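# Place a slip sheet and upright module in every crate

## Task

In every crate, lay exactly one slip sheet (a thin flat sheet) flat on the crate floor and stand exactly one module (a small metal block) on top of that sheet, keeping the module in its current up-down orientation. Afterwards, return every tool to the stand slot it came from, release it, and take the arm well away from all the tools; a tool still locked on counts as part of the arm.

## Robot and tools

ROBOT. A single arm carrying a tool changer at its wrist. Three tools hang in a stand: grip50 (two-finger gripper, 50 mm stroke), grip85 (two-finger gripper, 85 mm stroke) and cup (suction). The arm's base may be tilted relative to the table. Loose objects can occasionally be nudged by outside pushes. Nothing may leave the table.

FRAMES. Results report the changer face centre as end_effector_position (metres) and end_effector_quat_wxyz, in the scene frame: origin on the table top under the base, +z up, +y to the left when looking along +x. Reported position can be slightly off at long reach. The face frame: its z axis points away from the arm. Tool points in mm from the face centre along face x, y, z: grip50 grip point (0, -25, 180); grip85 grip point (0, 0, 173) when closed, 13 mm closer when fully open; cup rim centre (0, 0, 175). Both grippers close along face x.

ROW. Every motion command is one row of 14 numbers, each in [-1, 1], in this order: dx, dy, dz, rx, ry, rz, tool/lock, grip50_position, grip50_force_limit, grip50_speed, grip85_position, grip85_force_limit, grip85_speed, cup_suction. The first six are an offset (not a pose) of the changer face, expressed in the face's own axes and measured from the face pose at the start of the action; 1.0 equals 0.6 m or 180 degrees, and rx, ry, rz form one rotation vector. Each step's command is clipped to 70 mm and 16 degrees from the measured pose, so large offsets need several actions. lock: positive locks, negative unlocks (about 1 s), 0 keeps the last command. grip positions: +1 fully open; grip50 pads meet near -0.65, grip85 near -0.8; -1 closes until blocked. Force limits: -1 about 20 N up to +1 about 185 N (grip50) or 235 N (grip85). Speeds: -1 about 20 mm/s to +1 about 150 mm/s. cup_suction above 0.01 is on, at or below 0.01 is off and vents. Tool fields only act when tool_id names that tool and it is ready.

TOOLS (calls).
- execute_actions {actions}: a list of actions run in sequence; each action is a table of up to 15 rows, one per 1/30 s step, the last row held to fill 15 steps. Every row in an action is measured from that action's start pose (the first action of a call starts from the last reported pose). An empty list just returns state and images.
- move {target, speed, blocking}: target is one 14-number row, its offset taken from the pose in the latest result showing one; the face follows a straight path there, lasting 0.5 to 10 s. speed is m/s, 0.002 to 0.5 (default 0.25); rotation up to twice that in rad/s. The path does not avoid obstacles. blocking=false returns after 0.5 s; then only wait or stop are accepted until its end is shown. The result adds a move: line (done, off_target, moving, held, fault) plus limits (paced = pose clipped, held = steps blocked) and distance to target.
- wait {seconds}: 0 to 10, lets time pass holding the last command.
- stop {}: brakes a running move.
- zoom_image {camera, region}: camera is cam_high (896x504) or cam_wrist (504x504); region [x0, y0, x1, y1] in pixels, at most 504x504.
- finished_scene {scene}: ends the current scene (give its number); irreversible.

RESULT LINES. State includes tool_id (grip50, grip85, cup, none), plate_near, locked, unlocked, in_stand, unlock_refused, grip*_object_status (0 moving, 1 blocked while opening, 2 blocked while closing = grasp, 3 at target or pads met; thin items may show 3), grip*_position_measured (about 3 = open; grip50 gap ≈ (250 - counts) × 0.202 mm; grip85 roughly 78 = 60 mm, 130 = 40 mm, 180 = 20 mm, 230 = pads meet), cup_suction_measured (1 ≈ full vacuum, near 0 = no seal) and cup_part_present. Tool readings show n/a while a tool starts up. "Hand target" is where the controller currently drives. "pose unreachable" means the clearance check altered the command.

TOOL CHANGE. To attach: centre the face on the plate within about 1 mm and 1 degree, with face -y toward the fork's open side; when plate_near = 1 send lock +1 and wait for locked = 1. Right after locking, a gripper closes then fully opens by itself, so keep objects out of it. To remove from the stand: lift 10 to 30 mm (about 20), slide at least 110 mm toward face -y out of the fork, then rise. Return by the reverse path; when in_stand = 1 keep still, send lock -1, wait for unlocked = 1, then back out. Unlocking elsewhere is refused. Slots are 180 mm apart; fork arms sit 40 to 70 mm either side along face x, front ends 45 mm toward the open side, tops 18 mm under the plate face. The changer is 63 mm wide, with parts reaching 46 mm on -y and 58 mm on +y behind the face.

GRASPING. Grippers: command -1 and hold it, confirm object_status 2. A force_limit of -1 never re-closes on its own. Cup: suction on, whole rim on a smooth flat area away from edges; the cup pulls the object up to 12 mm closer. Release by setting down and switching suction off, then rise 15 mm. Unlocking the cup drops what it holds. The slip sheets, being thin, suit the cup.

AVOID. Contact torque beyond the load limits (147 N m for waist, shoulder, elbow; 36.8 N m for the three wrist joints) or any external force of 150 N causes a 10 s fault stop. The arm is stiff: aim only slightly past contact and move slowly near surfaces. Watch for MOTOR HOT warnings. Avoid drops, slams, fast swings with loads and knocking items off the table. Finish with tools hung, released and the arm far from them.

Each tool is called in YAML: its name, and indented under it one key for each argument.

## Session

I'll start by looking at the scene.

execute_actions:
  actions: []

Scene clock: 0.00 s.
end_effector_position=(+0.3191, -0.2939, +0.1346) locked=0 unlocked=1 plate_near=0 in_stand=0 unlock_refused=0 tool_id=none grip50_position_measured=n/a grip50_object_status=n/a grip85_position_measured=n/a grip85_object_status=n/a cup_suction_measured=n/a cup_part_present=n/a end_effector_quat_wxyz=(-0.142, +0.502, +0.510, +0.684)
Joint positions: [-0.945  0.989  0.105 -1.312 -2.142  1.559]
Joint velocities: [ 0.001 -0.     0.    -0.001 -0.     0.   ]
Hand target: +0.319, -0.294, +0.135; -0.142, +0.502, +0.510, +0.684

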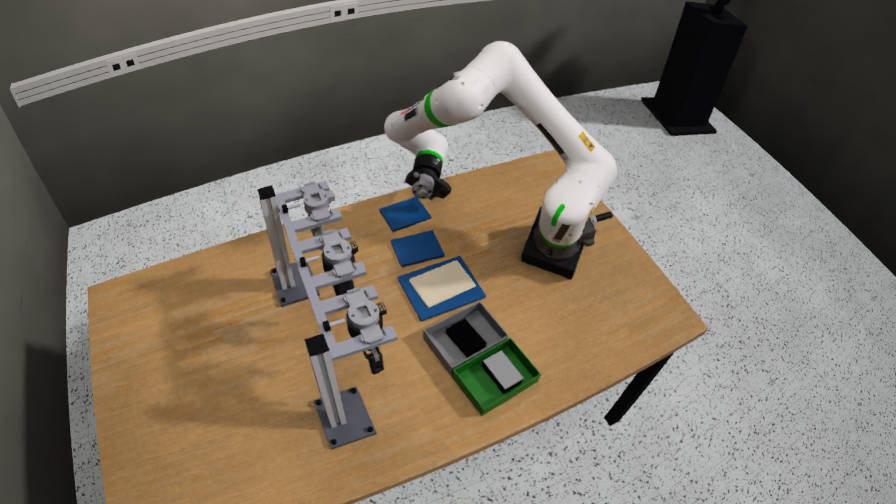

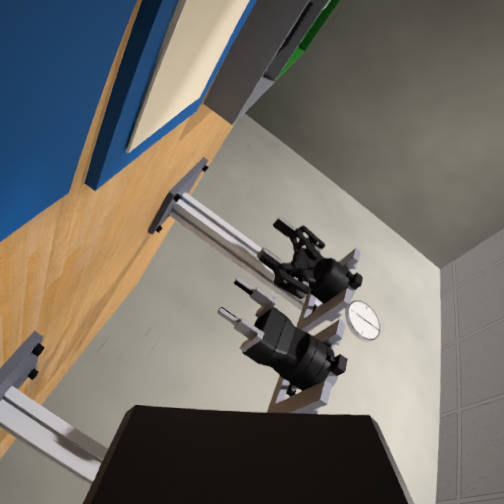

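zoom_image:
  camera: "cam_high"
  region: [360, 180, 580, 430]

zoom_image:
  camera: "cam_high"
  region: [240, 170, 420, 460]

Region (360, 180, 580, 430) of cam_high's 896x504 image, scaled by 2.016, with more detail than that image has; it fills the left 444 columns of this view, and the rest is white.

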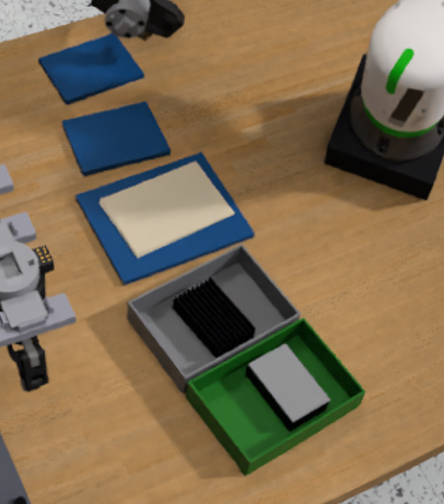

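Region (240, 170, 420, 460) of cam_high's 896x504 image, scaled by 1.738, with more detail than that image has; it fills the left 313 columns of this view, and the rest is white.

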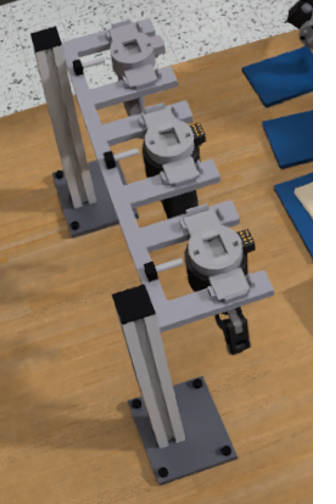

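move:
  target: [0.585, 0.232, 0.285, 0.2701, -0.4116, 0.004, 0, 1, 0, 0, 1, 0, 0, 0]
  speed: 0.3

Scene clock: 24.63 s.
end_effector_position=(+0.3495, -0.1001, +0.5001) locked=0 unlocked=1 plate_near=0 in_stand=0 unlock_refused=0 tool_id=none grip50_position_measured=n/a grip50_object_status=n/a grip85_position_measured=n/a grip85_object_status=n/a cup_suction_measured=n/a cup_part_present=n/a end_effector_quat_wxyz=(+0.001, +0.708, +0.706, +0.000)
Joint positions: [-0.299 -0.36  -0.063 -0.302 -1.733  0.4  ]
Joint velocities: [ 0.004 -0.001 -0.     0.004 -0.001 -0.003]
Hand target: +0.349, -0.100, +0.500; +0.001, +0.708, +0.706, -0.000
Off the commanded pose: 0.001 m, 0 deg.
move: done

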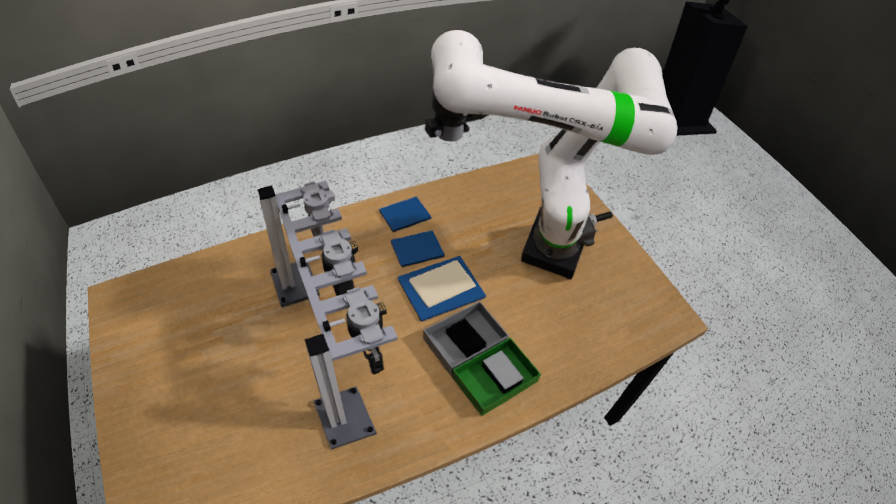

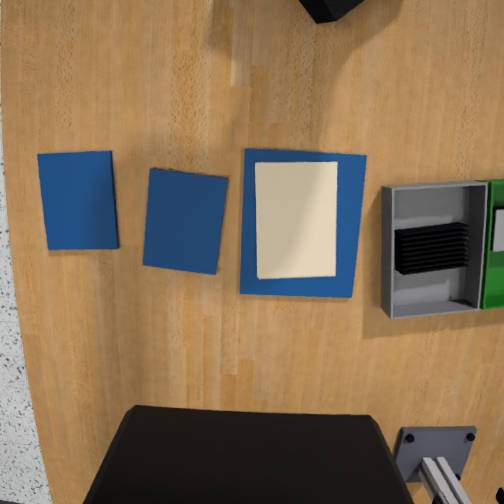

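move:
  target: [0.3333, 0, 0, 0, 0, 0, 0, 1, 0, 0, 1, 0, 0, 0]
  speed: 0.3

Scene clock: 29.00 s.
end_effector_position=(+0.3502, +0.0994, +0.5003) locked=0 unlocked=1 plate_near=0 in_stand=0 unlock_refused=0 tool_id=none grip50_position_measured=n/a grip50_object_status=n/a grip85_position_measured=n/a grip85_object_status=n/a cup_suction_measured=n/a cup_part_present=n/a end_effector_quat_wxyz=(+0.002, +0.708, +0.706, +0.002)
Joint positions: [ 0.697 -0.647 -0.18  -0.059 -1.717 -0.546]
Joint velocities: [ 0.01  -0.002 -0.003  0.009 -0.004 -0.01 ]
Hand target: +0.350, +0.099, +0.500; +0.002, +0.708, +0.706, +0.001
Off the commanded pose: 0.001 m, 0 deg.
move: done; limits=paced

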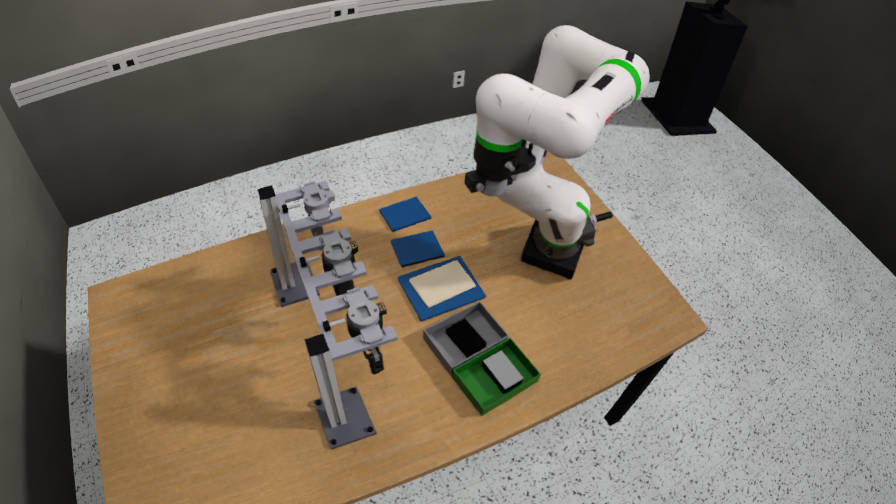

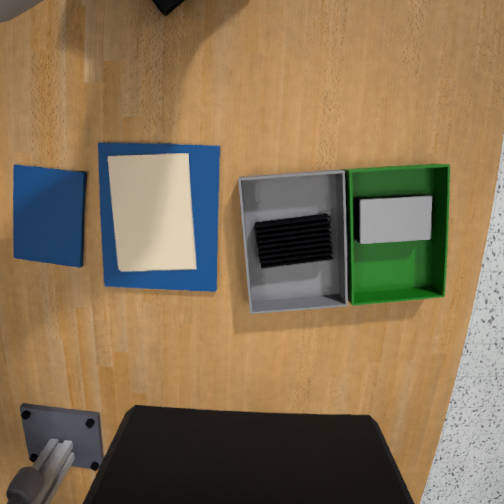

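zoom_image:
  camera: "cam_wrist"
  region: [220, 150, 472, 320]

zoom_image:
  camera: "cam_wrist"
  region: [80, 130, 248, 298]

Region (220, 150, 472, 320) of cam_wrist's 504x504 image, scaled by 2.000, with more detail than that image has; it fills the top 340 rows of this view, and the rest is white.

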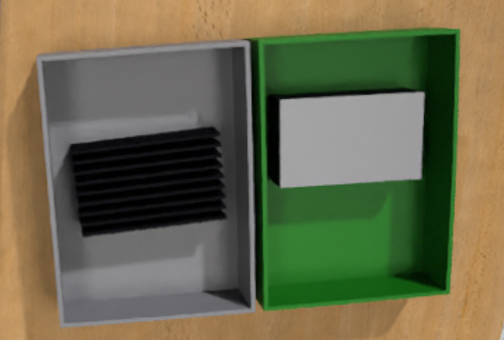

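Region (80, 130, 248, 298) of cam_wrist's 504x504 image, scaled by 3.000, with more detail than that image has.

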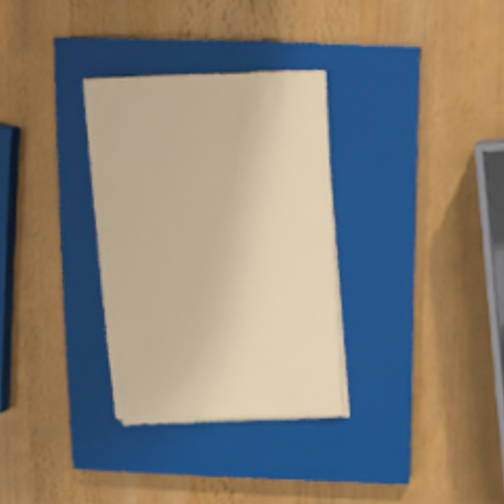

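move:
  target: [0, 0.25, 0, 0, 0, 0, 0, 1, 0, 0, 1, 0, 0, 0]
  speed: 0.3

Scene clock: 47.57 s.
end_effector_position=(+0.5000, +0.0993, +0.5008) locked=0 unlocked=1 plate_near=0 in_stand=0 unlock_refused=0 tool_id=none grip50_position_measured=n/a grip50_object_status=n/a grip85_position_measured=n/a grip85_object_status=n/a cup_suction_measured=n/a cup_part_present=n/a end_effector_quat_wxyz=(+0.002, +0.708, +0.706, +0.001)
Joint positions: [ 0.43  -0.231  0.171 -0.14  -1.676 -0.295]
Joint velocities: [-0.001  0.001  0.004 -0.001 -0.002 -0.   ]
Hand target: +0.500, +0.099, +0.501; +0.002, +0.708, +0.706, +0.001
Off the commanded pose: 0.000 m, 0 deg.
move: done

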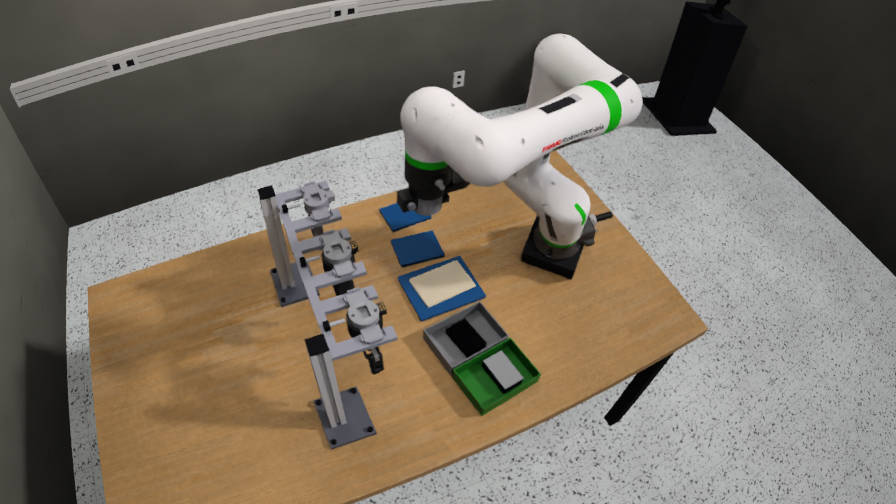

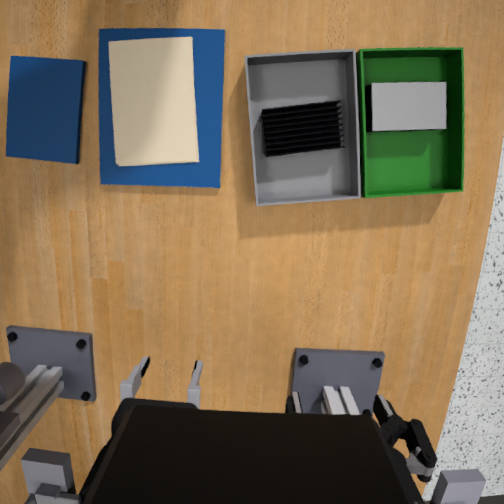

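zoom_image:
  camera: "cam_wrist"
  region: [230, 30, 482, 220]

zoom_image:
  camera: "cam_wrist"
  region: [80, 22, 248, 190]

Region (230, 30, 482, 220) of cam_wrist's 504x504 image, scaled by 2.000, with more detail than that image has; it fills the top 380 rows of this view, and the rest is white.

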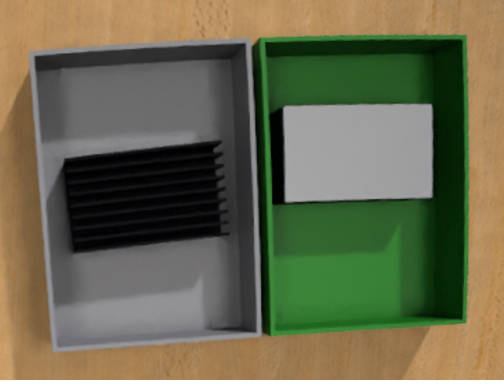

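Region (80, 22, 248, 190) of cam_wrist's 504x504 image, scaled by 3.000, with more detail than that image has.

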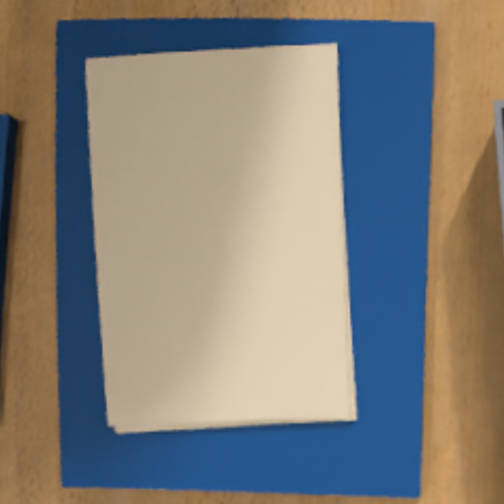

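move:
  target: [0.05, 0.25, 0, 0, 0, 0, 0, 1, 0, 0, 1, 0, 0, 0]
  speed: 0.3

Scene clock: 71.60 s.
end_effector_position=(+0.6499, +0.1292, +0.5014) locked=0 unlocked=1 plate_near=0 in_stand=0 unlock_refused=0 tool_id=none grip50_position_measured=n/a grip50_object_status=n/a grip85_position_measured=n/a grip85_object_status=n/a cup_suction_measured=n/a cup_part_present=n/a end_effector_quat_wxyz=(+0.002, +0.708, +0.706, +0.001)
Joint positions: [ 0.402  0.177  0.679 -0.15  -1.778 -0.285]
Joint velocities: [-0.001  0.006  0.007 -0.001 -0.005 -0.002]
Hand target: +0.650, +0.129, +0.501; +0.002, +0.708, +0.706, +0.001
Off the commanded pose: 0.000 m, 0 deg.
move: done

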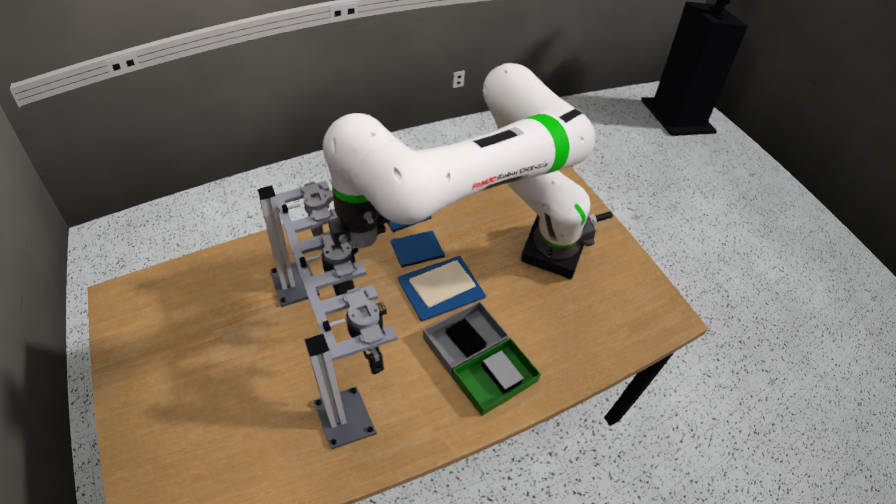

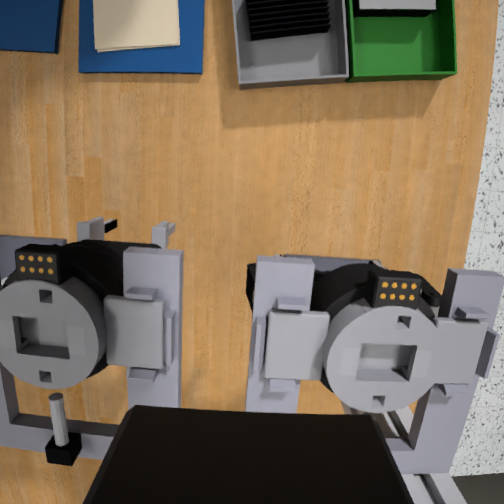

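zoom_image:
  camera: "cam_wrist"
  region: [240, 240, 504, 430]

zoom_image:
  camera: "cam_wrist"
  region: [0, 210, 200, 410]

Region (240, 240, 504, 430) of cam_wrist's 504x504 image, scaled by 1.909, with more detail than that image has; it fills the top 363 rows of this view, and the rest is white.

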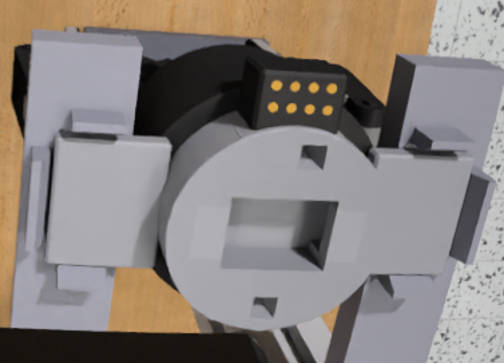

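Region (0, 210, 200, 410) of cam_wrist's 504x504 image, scaled by 2.520, with more detail than that image has.

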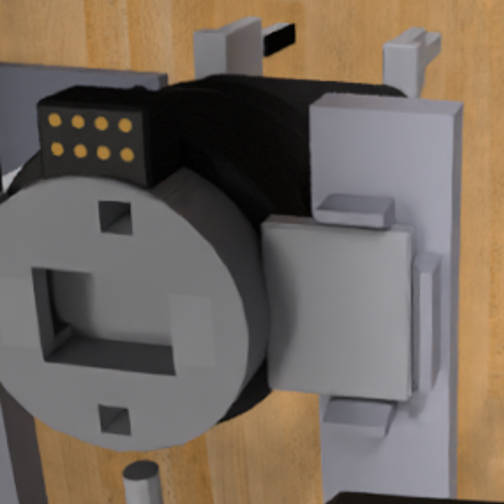

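move:
  target: [0.1168, 0.0318, 0.0, 0, 0, 0, 0, 1, 0, 0, 1, 0, 0, 0]
  speed: 0.2

Scene clock: 87.13 s.
end_effector_position=(+0.6691, +0.1991, +0.5016) locked=0 unlocked=1 plate_near=0 in_stand=0 unlock_refused=0 tool_id=none grip50_position_measured=n/a grip50_object_status=n/a grip85_position_measured=n/a grip85_object_status=n/a cup_suction_measured=n/a cup_part_present=n/a end_effector_quat_wxyz=(+0.002, +0.708, +0.706, +0.002)
Joint positions: [ 0.532  0.261  0.822 -0.113 -1.822 -0.407]
Joint velocities: [-0.     0.004  0.005  0.    -0.003 -0.001]
Hand target: +0.669, +0.199, +0.502; +0.002, +0.708, +0.706, +0.002
Off the commanded pose: 0.000 m, 0 deg.
move: done

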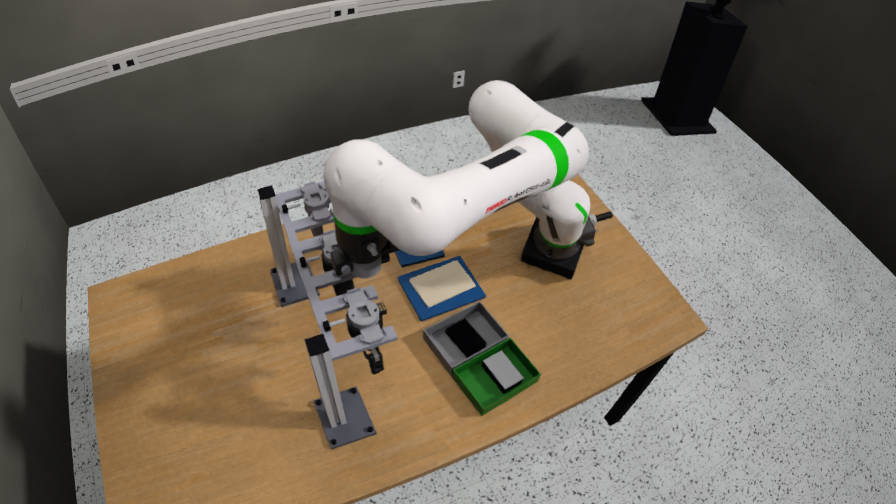

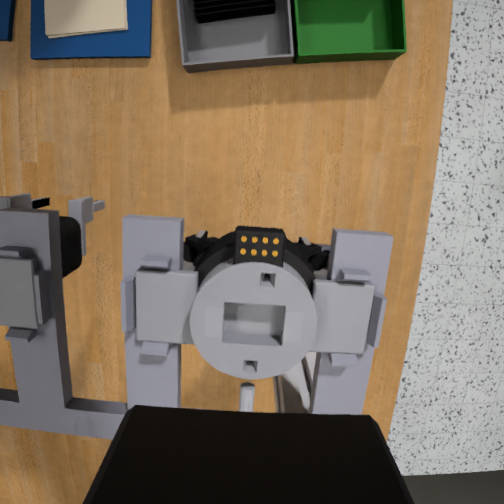

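zoom_image:
  camera: "cam_wrist"
  region: [170, 220, 338, 388]

zoom_image:
  camera: "cam_wrist"
  region: [110, 200, 410, 420]

Region (170, 220, 338, 388) of cam_wrist's 504x504 image, scaled by 3.000, with more detail than that image has.

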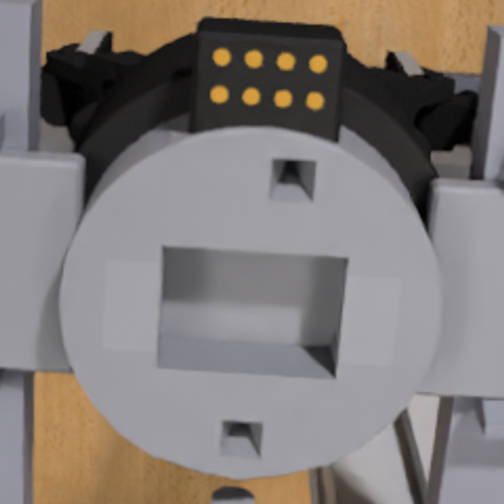

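Region (110, 200, 410, 420) of cam_wrist's 504x504 image, scaled by 1.680, with more detail than that image has; it fills the top 370 rows of this view, and the rest is white.

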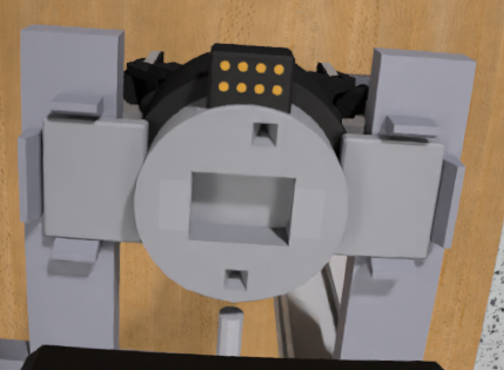

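move:
  target: [0, 0, 0, 0, 0, -0.5, 0, 1, 0, 0, 1, 0, 0, 0]
  speed: 0.5

Scene clock: 103.80 s.
end_effector_position=(+0.6691, +0.1990, +0.5015) locked=0 unlocked=1 plate_near=0 in_stand=0 unlock_refused=0 tool_id=none grip50_position_measured=n/a grip50_object_status=n/a grip85_position_measured=n/a grip85_object_status=n/a cup_suction_measured=n/a cup_part_present=n/a end_effector_quat_wxyz=(+0.002, +0.002, +1.000, -0.000)
Joint positions: [ 0.532  0.261  0.822 -0.113 -1.822  1.163]
Joint velocities: [-0.     0.001  0.002 -0.     0.     0.004]
Hand target: +0.669, +0.199, +0.502; +0.002, +0.002, +1.000, -0.000
Off the commanded pose: 0.000 m, 0 deg.
move: done

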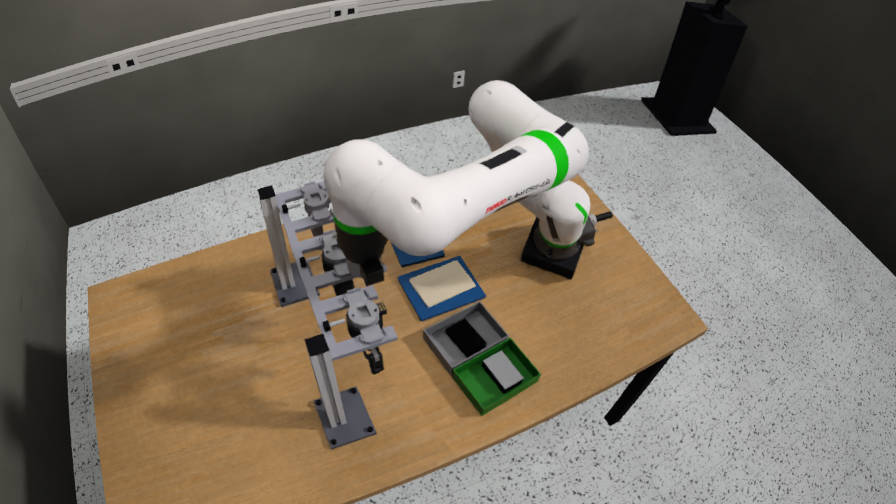

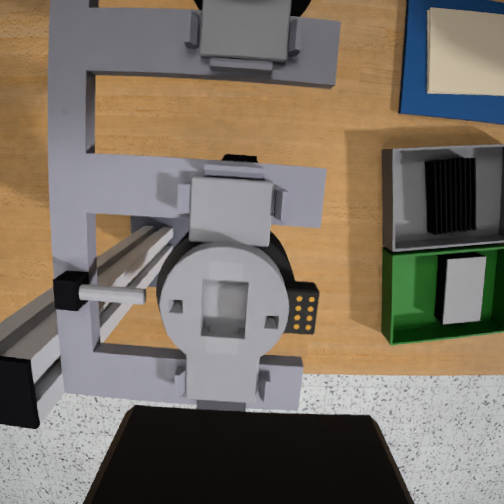

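zoom_image:
  camera: "cam_wrist"
  region: [150, 225, 318, 393]

zoom_image:
  camera: "cam_wrist"
  region: [360, 90, 504, 360]

Region (150, 225, 318, 393) of cam_wrist's 504x504 image, scaled by 3.000, with more detail than that image has.

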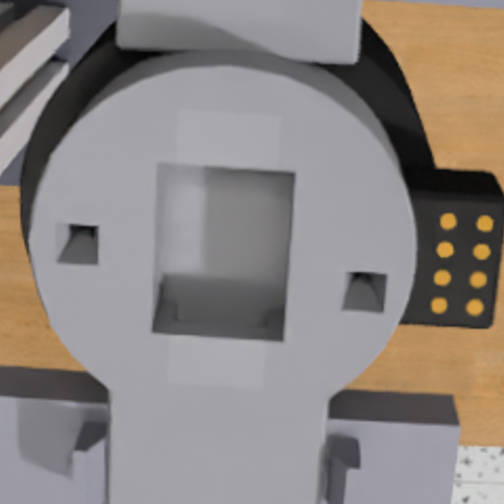

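Region (360, 90, 504, 360) of cam_wrist's 504x504 image, scaled by 1.867, with more detail than that image has; it fills the left 269 columns of this view, and the rest is white.

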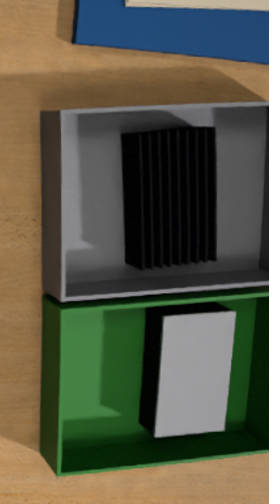

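zoom_image:
  camera: "cam_wrist"
  region: [370, 80, 454, 164]

zoom_image:
  camera: "cam_wrist"
  region: [370, 230, 496, 356]

Region (370, 80, 454, 164) of cam_wrist's 504x504 image, scaled by 6.000, with more detail than that image has.

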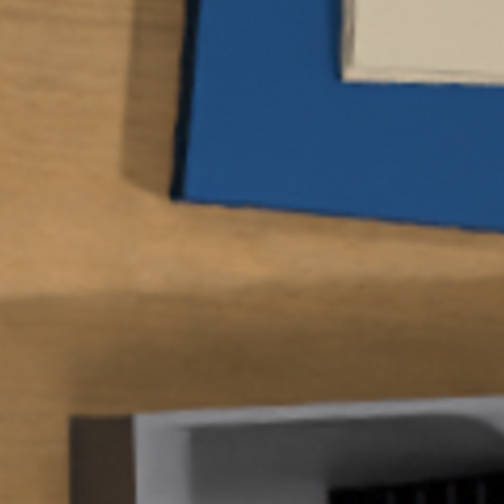

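Region (370, 230, 496, 356) of cam_wrist's 504x504 image, scaled by 4.000, with more detail than that image has.

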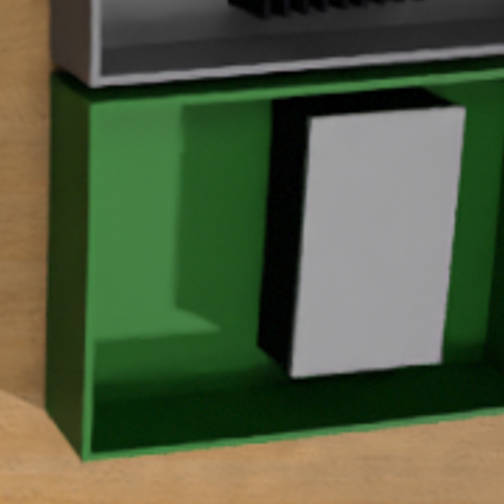

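zoom_image:
  camera: "cam_wrist"
  region: [40, 0, 350, 250]

zoom_image:
  camera: "cam_wrist"
  region: [40, 330, 420, 504]

Region (40, 0, 350, 250) of cam_wrist's 504x504 image, scaled by 1.626, with more detail than that image has; it fills the top 406 rows of this view, and the rest is white.

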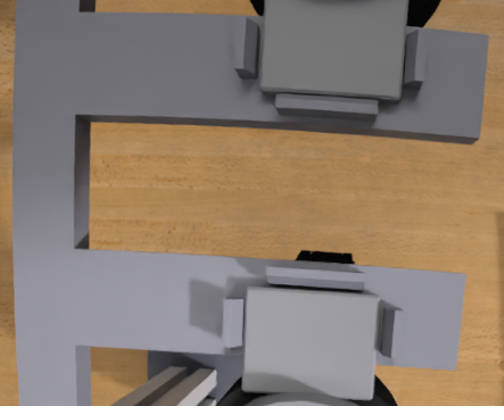

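Region (40, 330, 420, 504) of cam_wrist's 504x504 image, scaled by 1.326, with more detail than that image has; it fills the top 231 rows of this view, and the rest is white.

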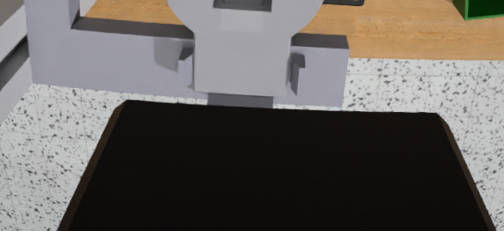

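zoom_image:
  camera: "cam_wrist"
  region: [280, 10, 364, 94]

zoom_image:
  camera: "cam_wrist"
  region: [270, 155, 354, 239]

zoom_image:
  camera: "cam_wrist"
  region: [250, 340, 334, 424]

zoom_image:
  camera: "cam_wrist"
  region: [40, 60, 140, 230]

zoom_image:
  camera: "cam_wrist"
  region: [55, 335, 155, 435]

zoom_image:
  camera: "cam_wrist"
  region: [330, 390, 414, 474]

Region (280, 10, 364, 94) of cam_wrist's 504x504 image, scaled by 6.000, with more detail than that image has.

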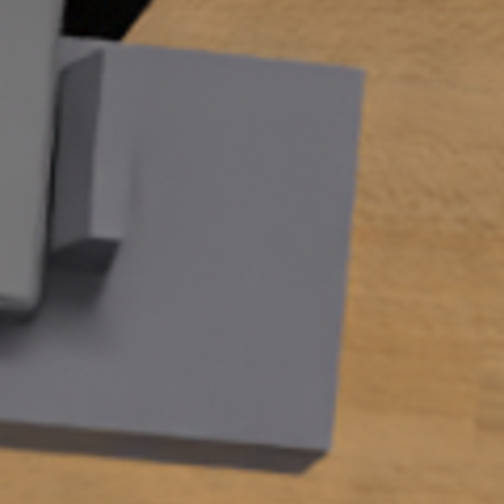

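Region (270, 155, 354, 239) of cam_wrist's 504x504 image, scaled by 6.000, with more detail than that image has.

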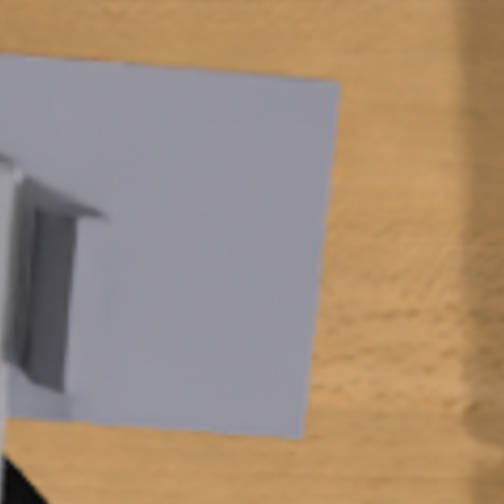

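Region (250, 340, 334, 424) of cam_wrist's 504x504 image, scaled by 6.000, with more detail than that image has.

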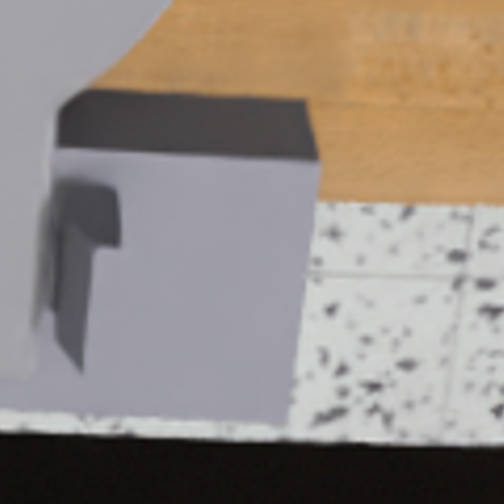

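Region (40, 60, 140, 230) of cam_wrist's 504x504 image, scaled by 2.965, with more detail than that image has; it fills the left 296 columns of this view, and the rest is white.

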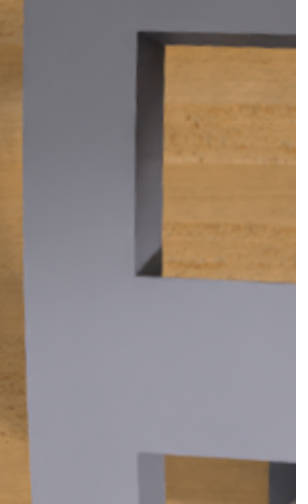

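Region (55, 335, 155, 435) of cam_wrist's 504x504 image, scaled by 5.040, with more detail than that image has.

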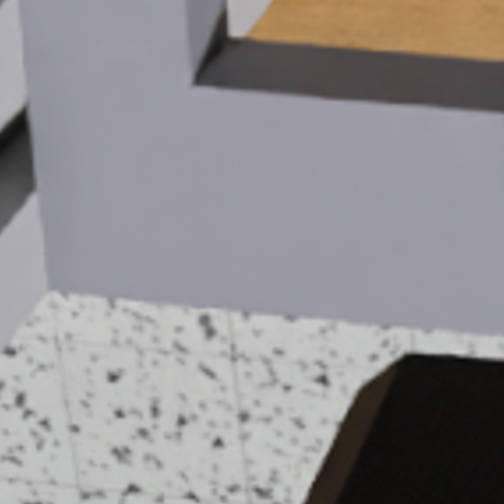

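Region (330, 390, 414, 474) of cam_wrist's 504x504 image, scaled by 6.000, with more detail than that image has.

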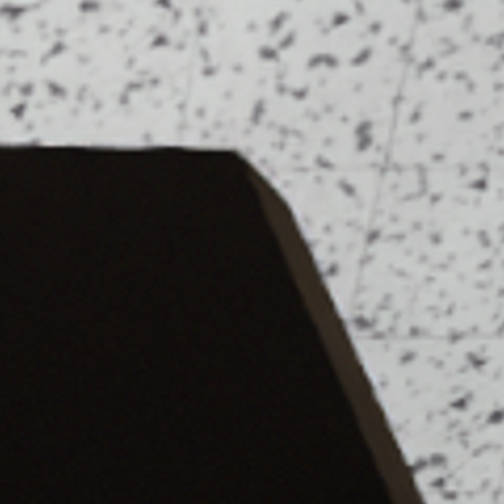

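move:
  target: [-0.01827, 0.0066, 0, 0, 0, 0.50493, 0, 1, 0, 0, 1, 0, 0, 0]
  speed: 0.5

Scene clock: 176.07 s.
end_effector_position=(+0.6800, +0.2030, +0.5016) locked=0 unlocked=1 plate_near=0 in_stand=0 unlock_refused=0 tool_id=none grip50_position_measured=n/a grip50_object_status=n/a grip85_position_measured=n/a grip85_object_status=n/a cup_suction_measured=n/a cup_part_present=n/a end_effector_quat_wxyz=(+0.002, +0.714, +0.700, +0.001)
Joint positions: [ 0.531  0.302  0.885 -0.114 -1.844 -0.425]
Joint velocities: [ 0.002  0.     0.002 -0.001 -0.001 -0.003]
Hand target: +0.680, +0.203, +0.502; +0.002, +0.714, +0.700, +0.001
Off the commanded pose: 0.000 m, 0 deg.
move: done

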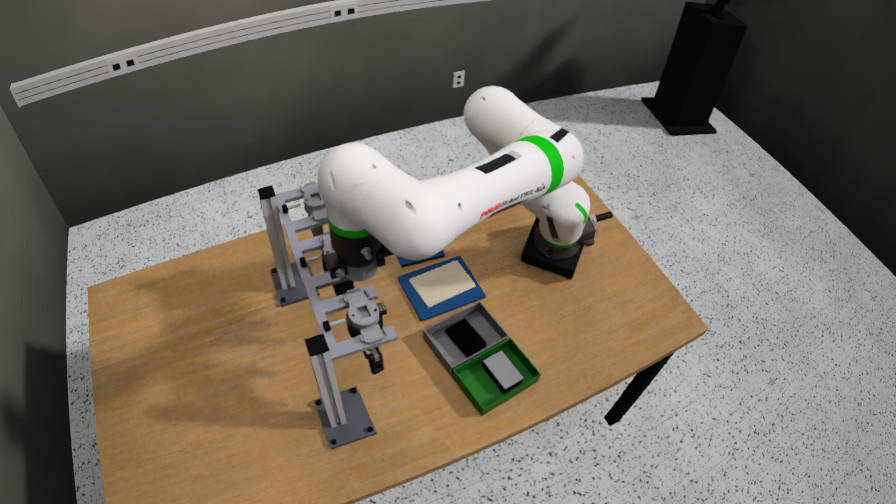

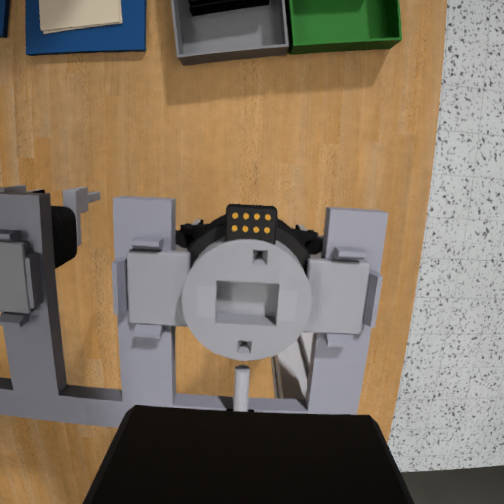

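zoom_image:
  camera: "cam_wrist"
  region: [20, 175, 190, 245]

zoom_image:
  camera: "cam_wrist"
  region: [315, 190, 399, 240]

zoom_image:
  camera: "cam_wrist"
  region: [0, 360, 190, 430]

zoom_image:
  camera: "cam_wrist"
  region: [290, 360, 390, 430]

zoom_image:
  camera: "cam_wrist"
  region: [180, 235, 320, 375]

Region (20, 175, 190, 245) of cam_wrist's 504x504 image, scaled by 2.965, with more detail than that image has; it fills the top 208 rows of this view, and the rest is white.

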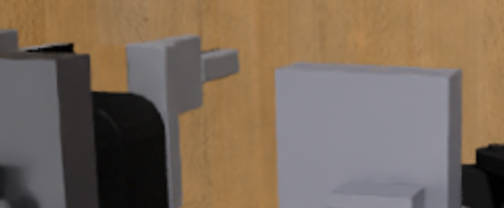

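Region (315, 190, 399, 240) of cam_wrist's 504x504 image, scaled by 6.000, with more detail than that image has; it fills the top 300 rows of this view, and the rest is white.

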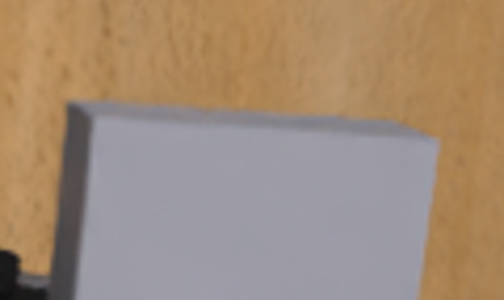

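Region (0, 360, 190, 430) of cam_wrist's 504x504 image, scaled by 2.653, with more detail than that image has; it fills the top 186 rows of this view, and the rest is white.

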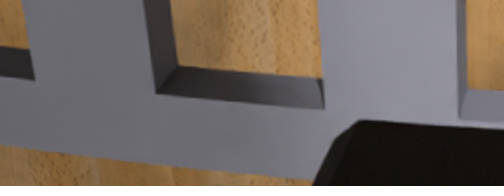

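Region (290, 360, 390, 430) of cam_wrist's 504x504 image, scaled by 5.040, with more detail than that image has; it fills the top 353 rows of this view, and the rest is white.

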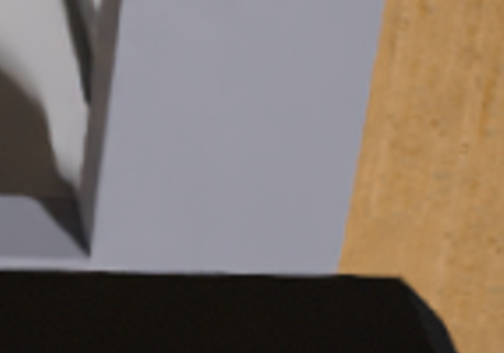

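Region (180, 235, 320, 375) of cam_wrist's 504x504 image, scaled by 3.600, with more detail than that image has.

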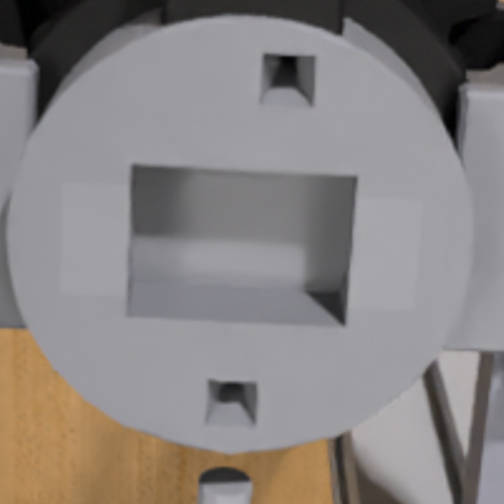

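move:
  target: [0, 0, 0.1667, 0, 0, 0, 0, 1, 0, 0, 1, 0, 0, 0]
  speed: 0.2

Scene clock: 199.03 s.
end_effector_position=(+0.6805, +0.2032, +0.4016) locked=0 unlocked=1 plate_near=0 in_stand=0 unlock_refused=0 tool_id=none grip50_position_measured=n/a grip50_object_status=n/a grip85_position_measured=n/a grip85_object_status=n/a cup_suction_measured=n/a cup_part_present=n/a end_effector_quat_wxyz=(+0.002, +0.713, +0.701, +0.001)
Joint positions: [ 0.553  0.259  0.585 -0.103 -1.586 -0.416]
Joint velocities: [-0.    -0.002 -0.002 -0.     0.003  0.001]
Hand target: +0.681, +0.203, +0.402; +0.002, +0.714, +0.701, +0.001
Off the commanded pose: 0.000 m, 0 deg.
move: done

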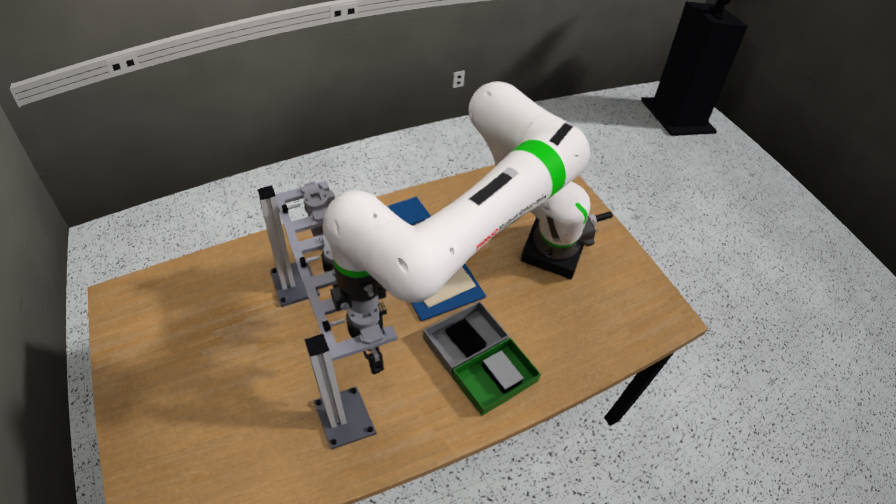

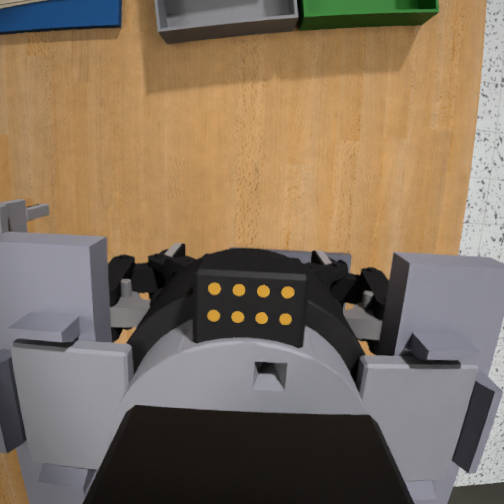

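zoom_image:
  camera: "cam_wrist"
  region: [180, 260, 330, 410]

zoom_image:
  camera: "cam_wrist"
  region: [60, 220, 130, 290]

zoom_image:
  camera: "cam_wrist"
  region: [380, 235, 450, 305]

Region (180, 260, 330, 410) of cam_wrist's 504x504 image, scaled by 3.360, with more detail than that image has.

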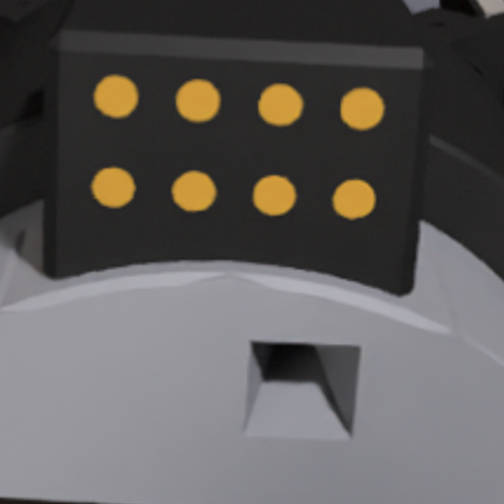

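Region (60, 220, 130, 290) of cam_wrist's 504x504 image, scaled by 7.200, with more detail than that image has.

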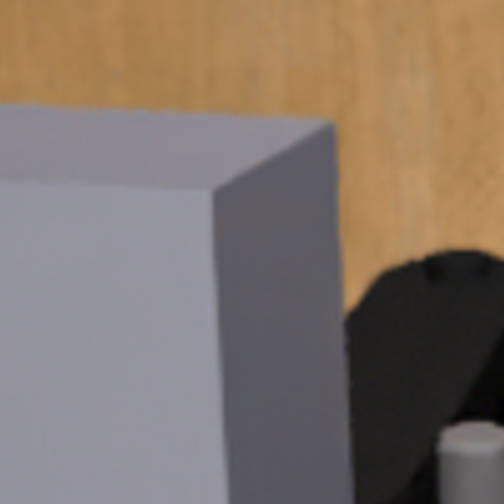

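Region (380, 235, 450, 305) of cam_wrist's 504x504 image, scaled by 7.200, with more detail than that image has.

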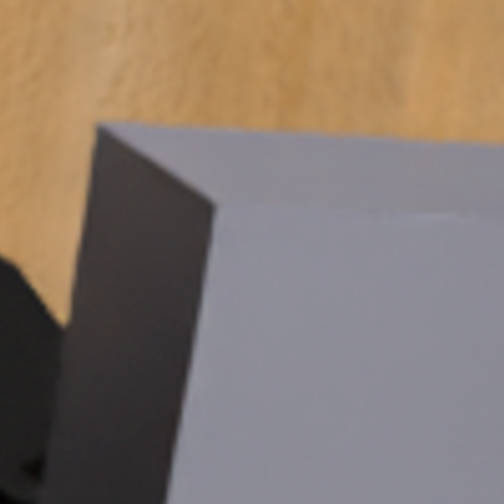

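move:
  target: [0, 0, 0.0567, 0, 0, 0, 0, 1, 0, 0, 1, 0, 0, 0]
  speed: 0.05

Scene clock: 214.87 s.
end_effector_position=(+0.6807, +0.2033, +0.3677) locked=0 unlocked=1 plate_near=0 in_stand=0 unlock_refused=0 tool_id=none grip50_position_measured=n/a grip50_object_status=n/a grip85_position_measured=n/a grip85_object_status=n/a cup_suction_measured=n/a cup_part_present=n/a end_effector_quat_wxyz=(+0.002, +0.713, +0.701, +0.001)
Joint positions: [ 0.56   0.262  0.51  -0.101 -1.509 -0.414]
Joint velocities: [-0.001 -0.    -0.001  0.001  0.002 -0.   ]
Hand target: +0.681, +0.203, +0.368; +0.002, +0.713, +0.701, +0.001
Off the commanded pose: 0.000 m, 0 deg.
move: done

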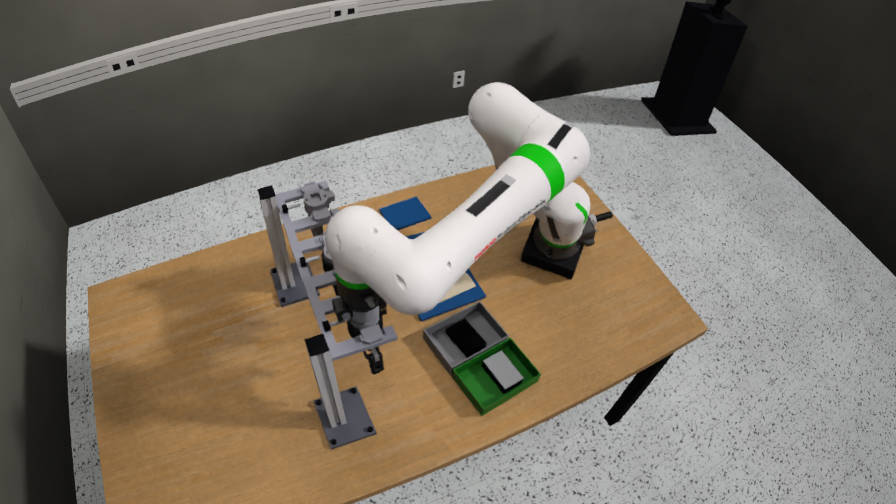

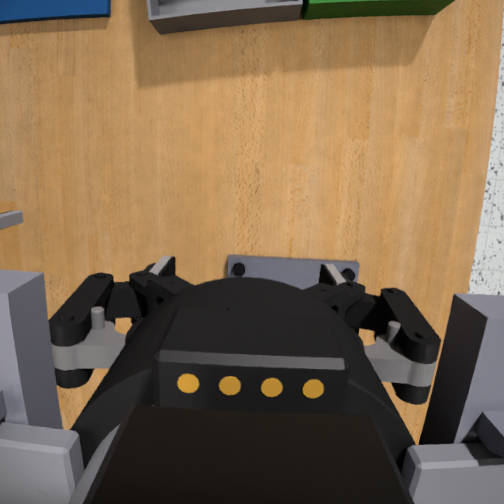

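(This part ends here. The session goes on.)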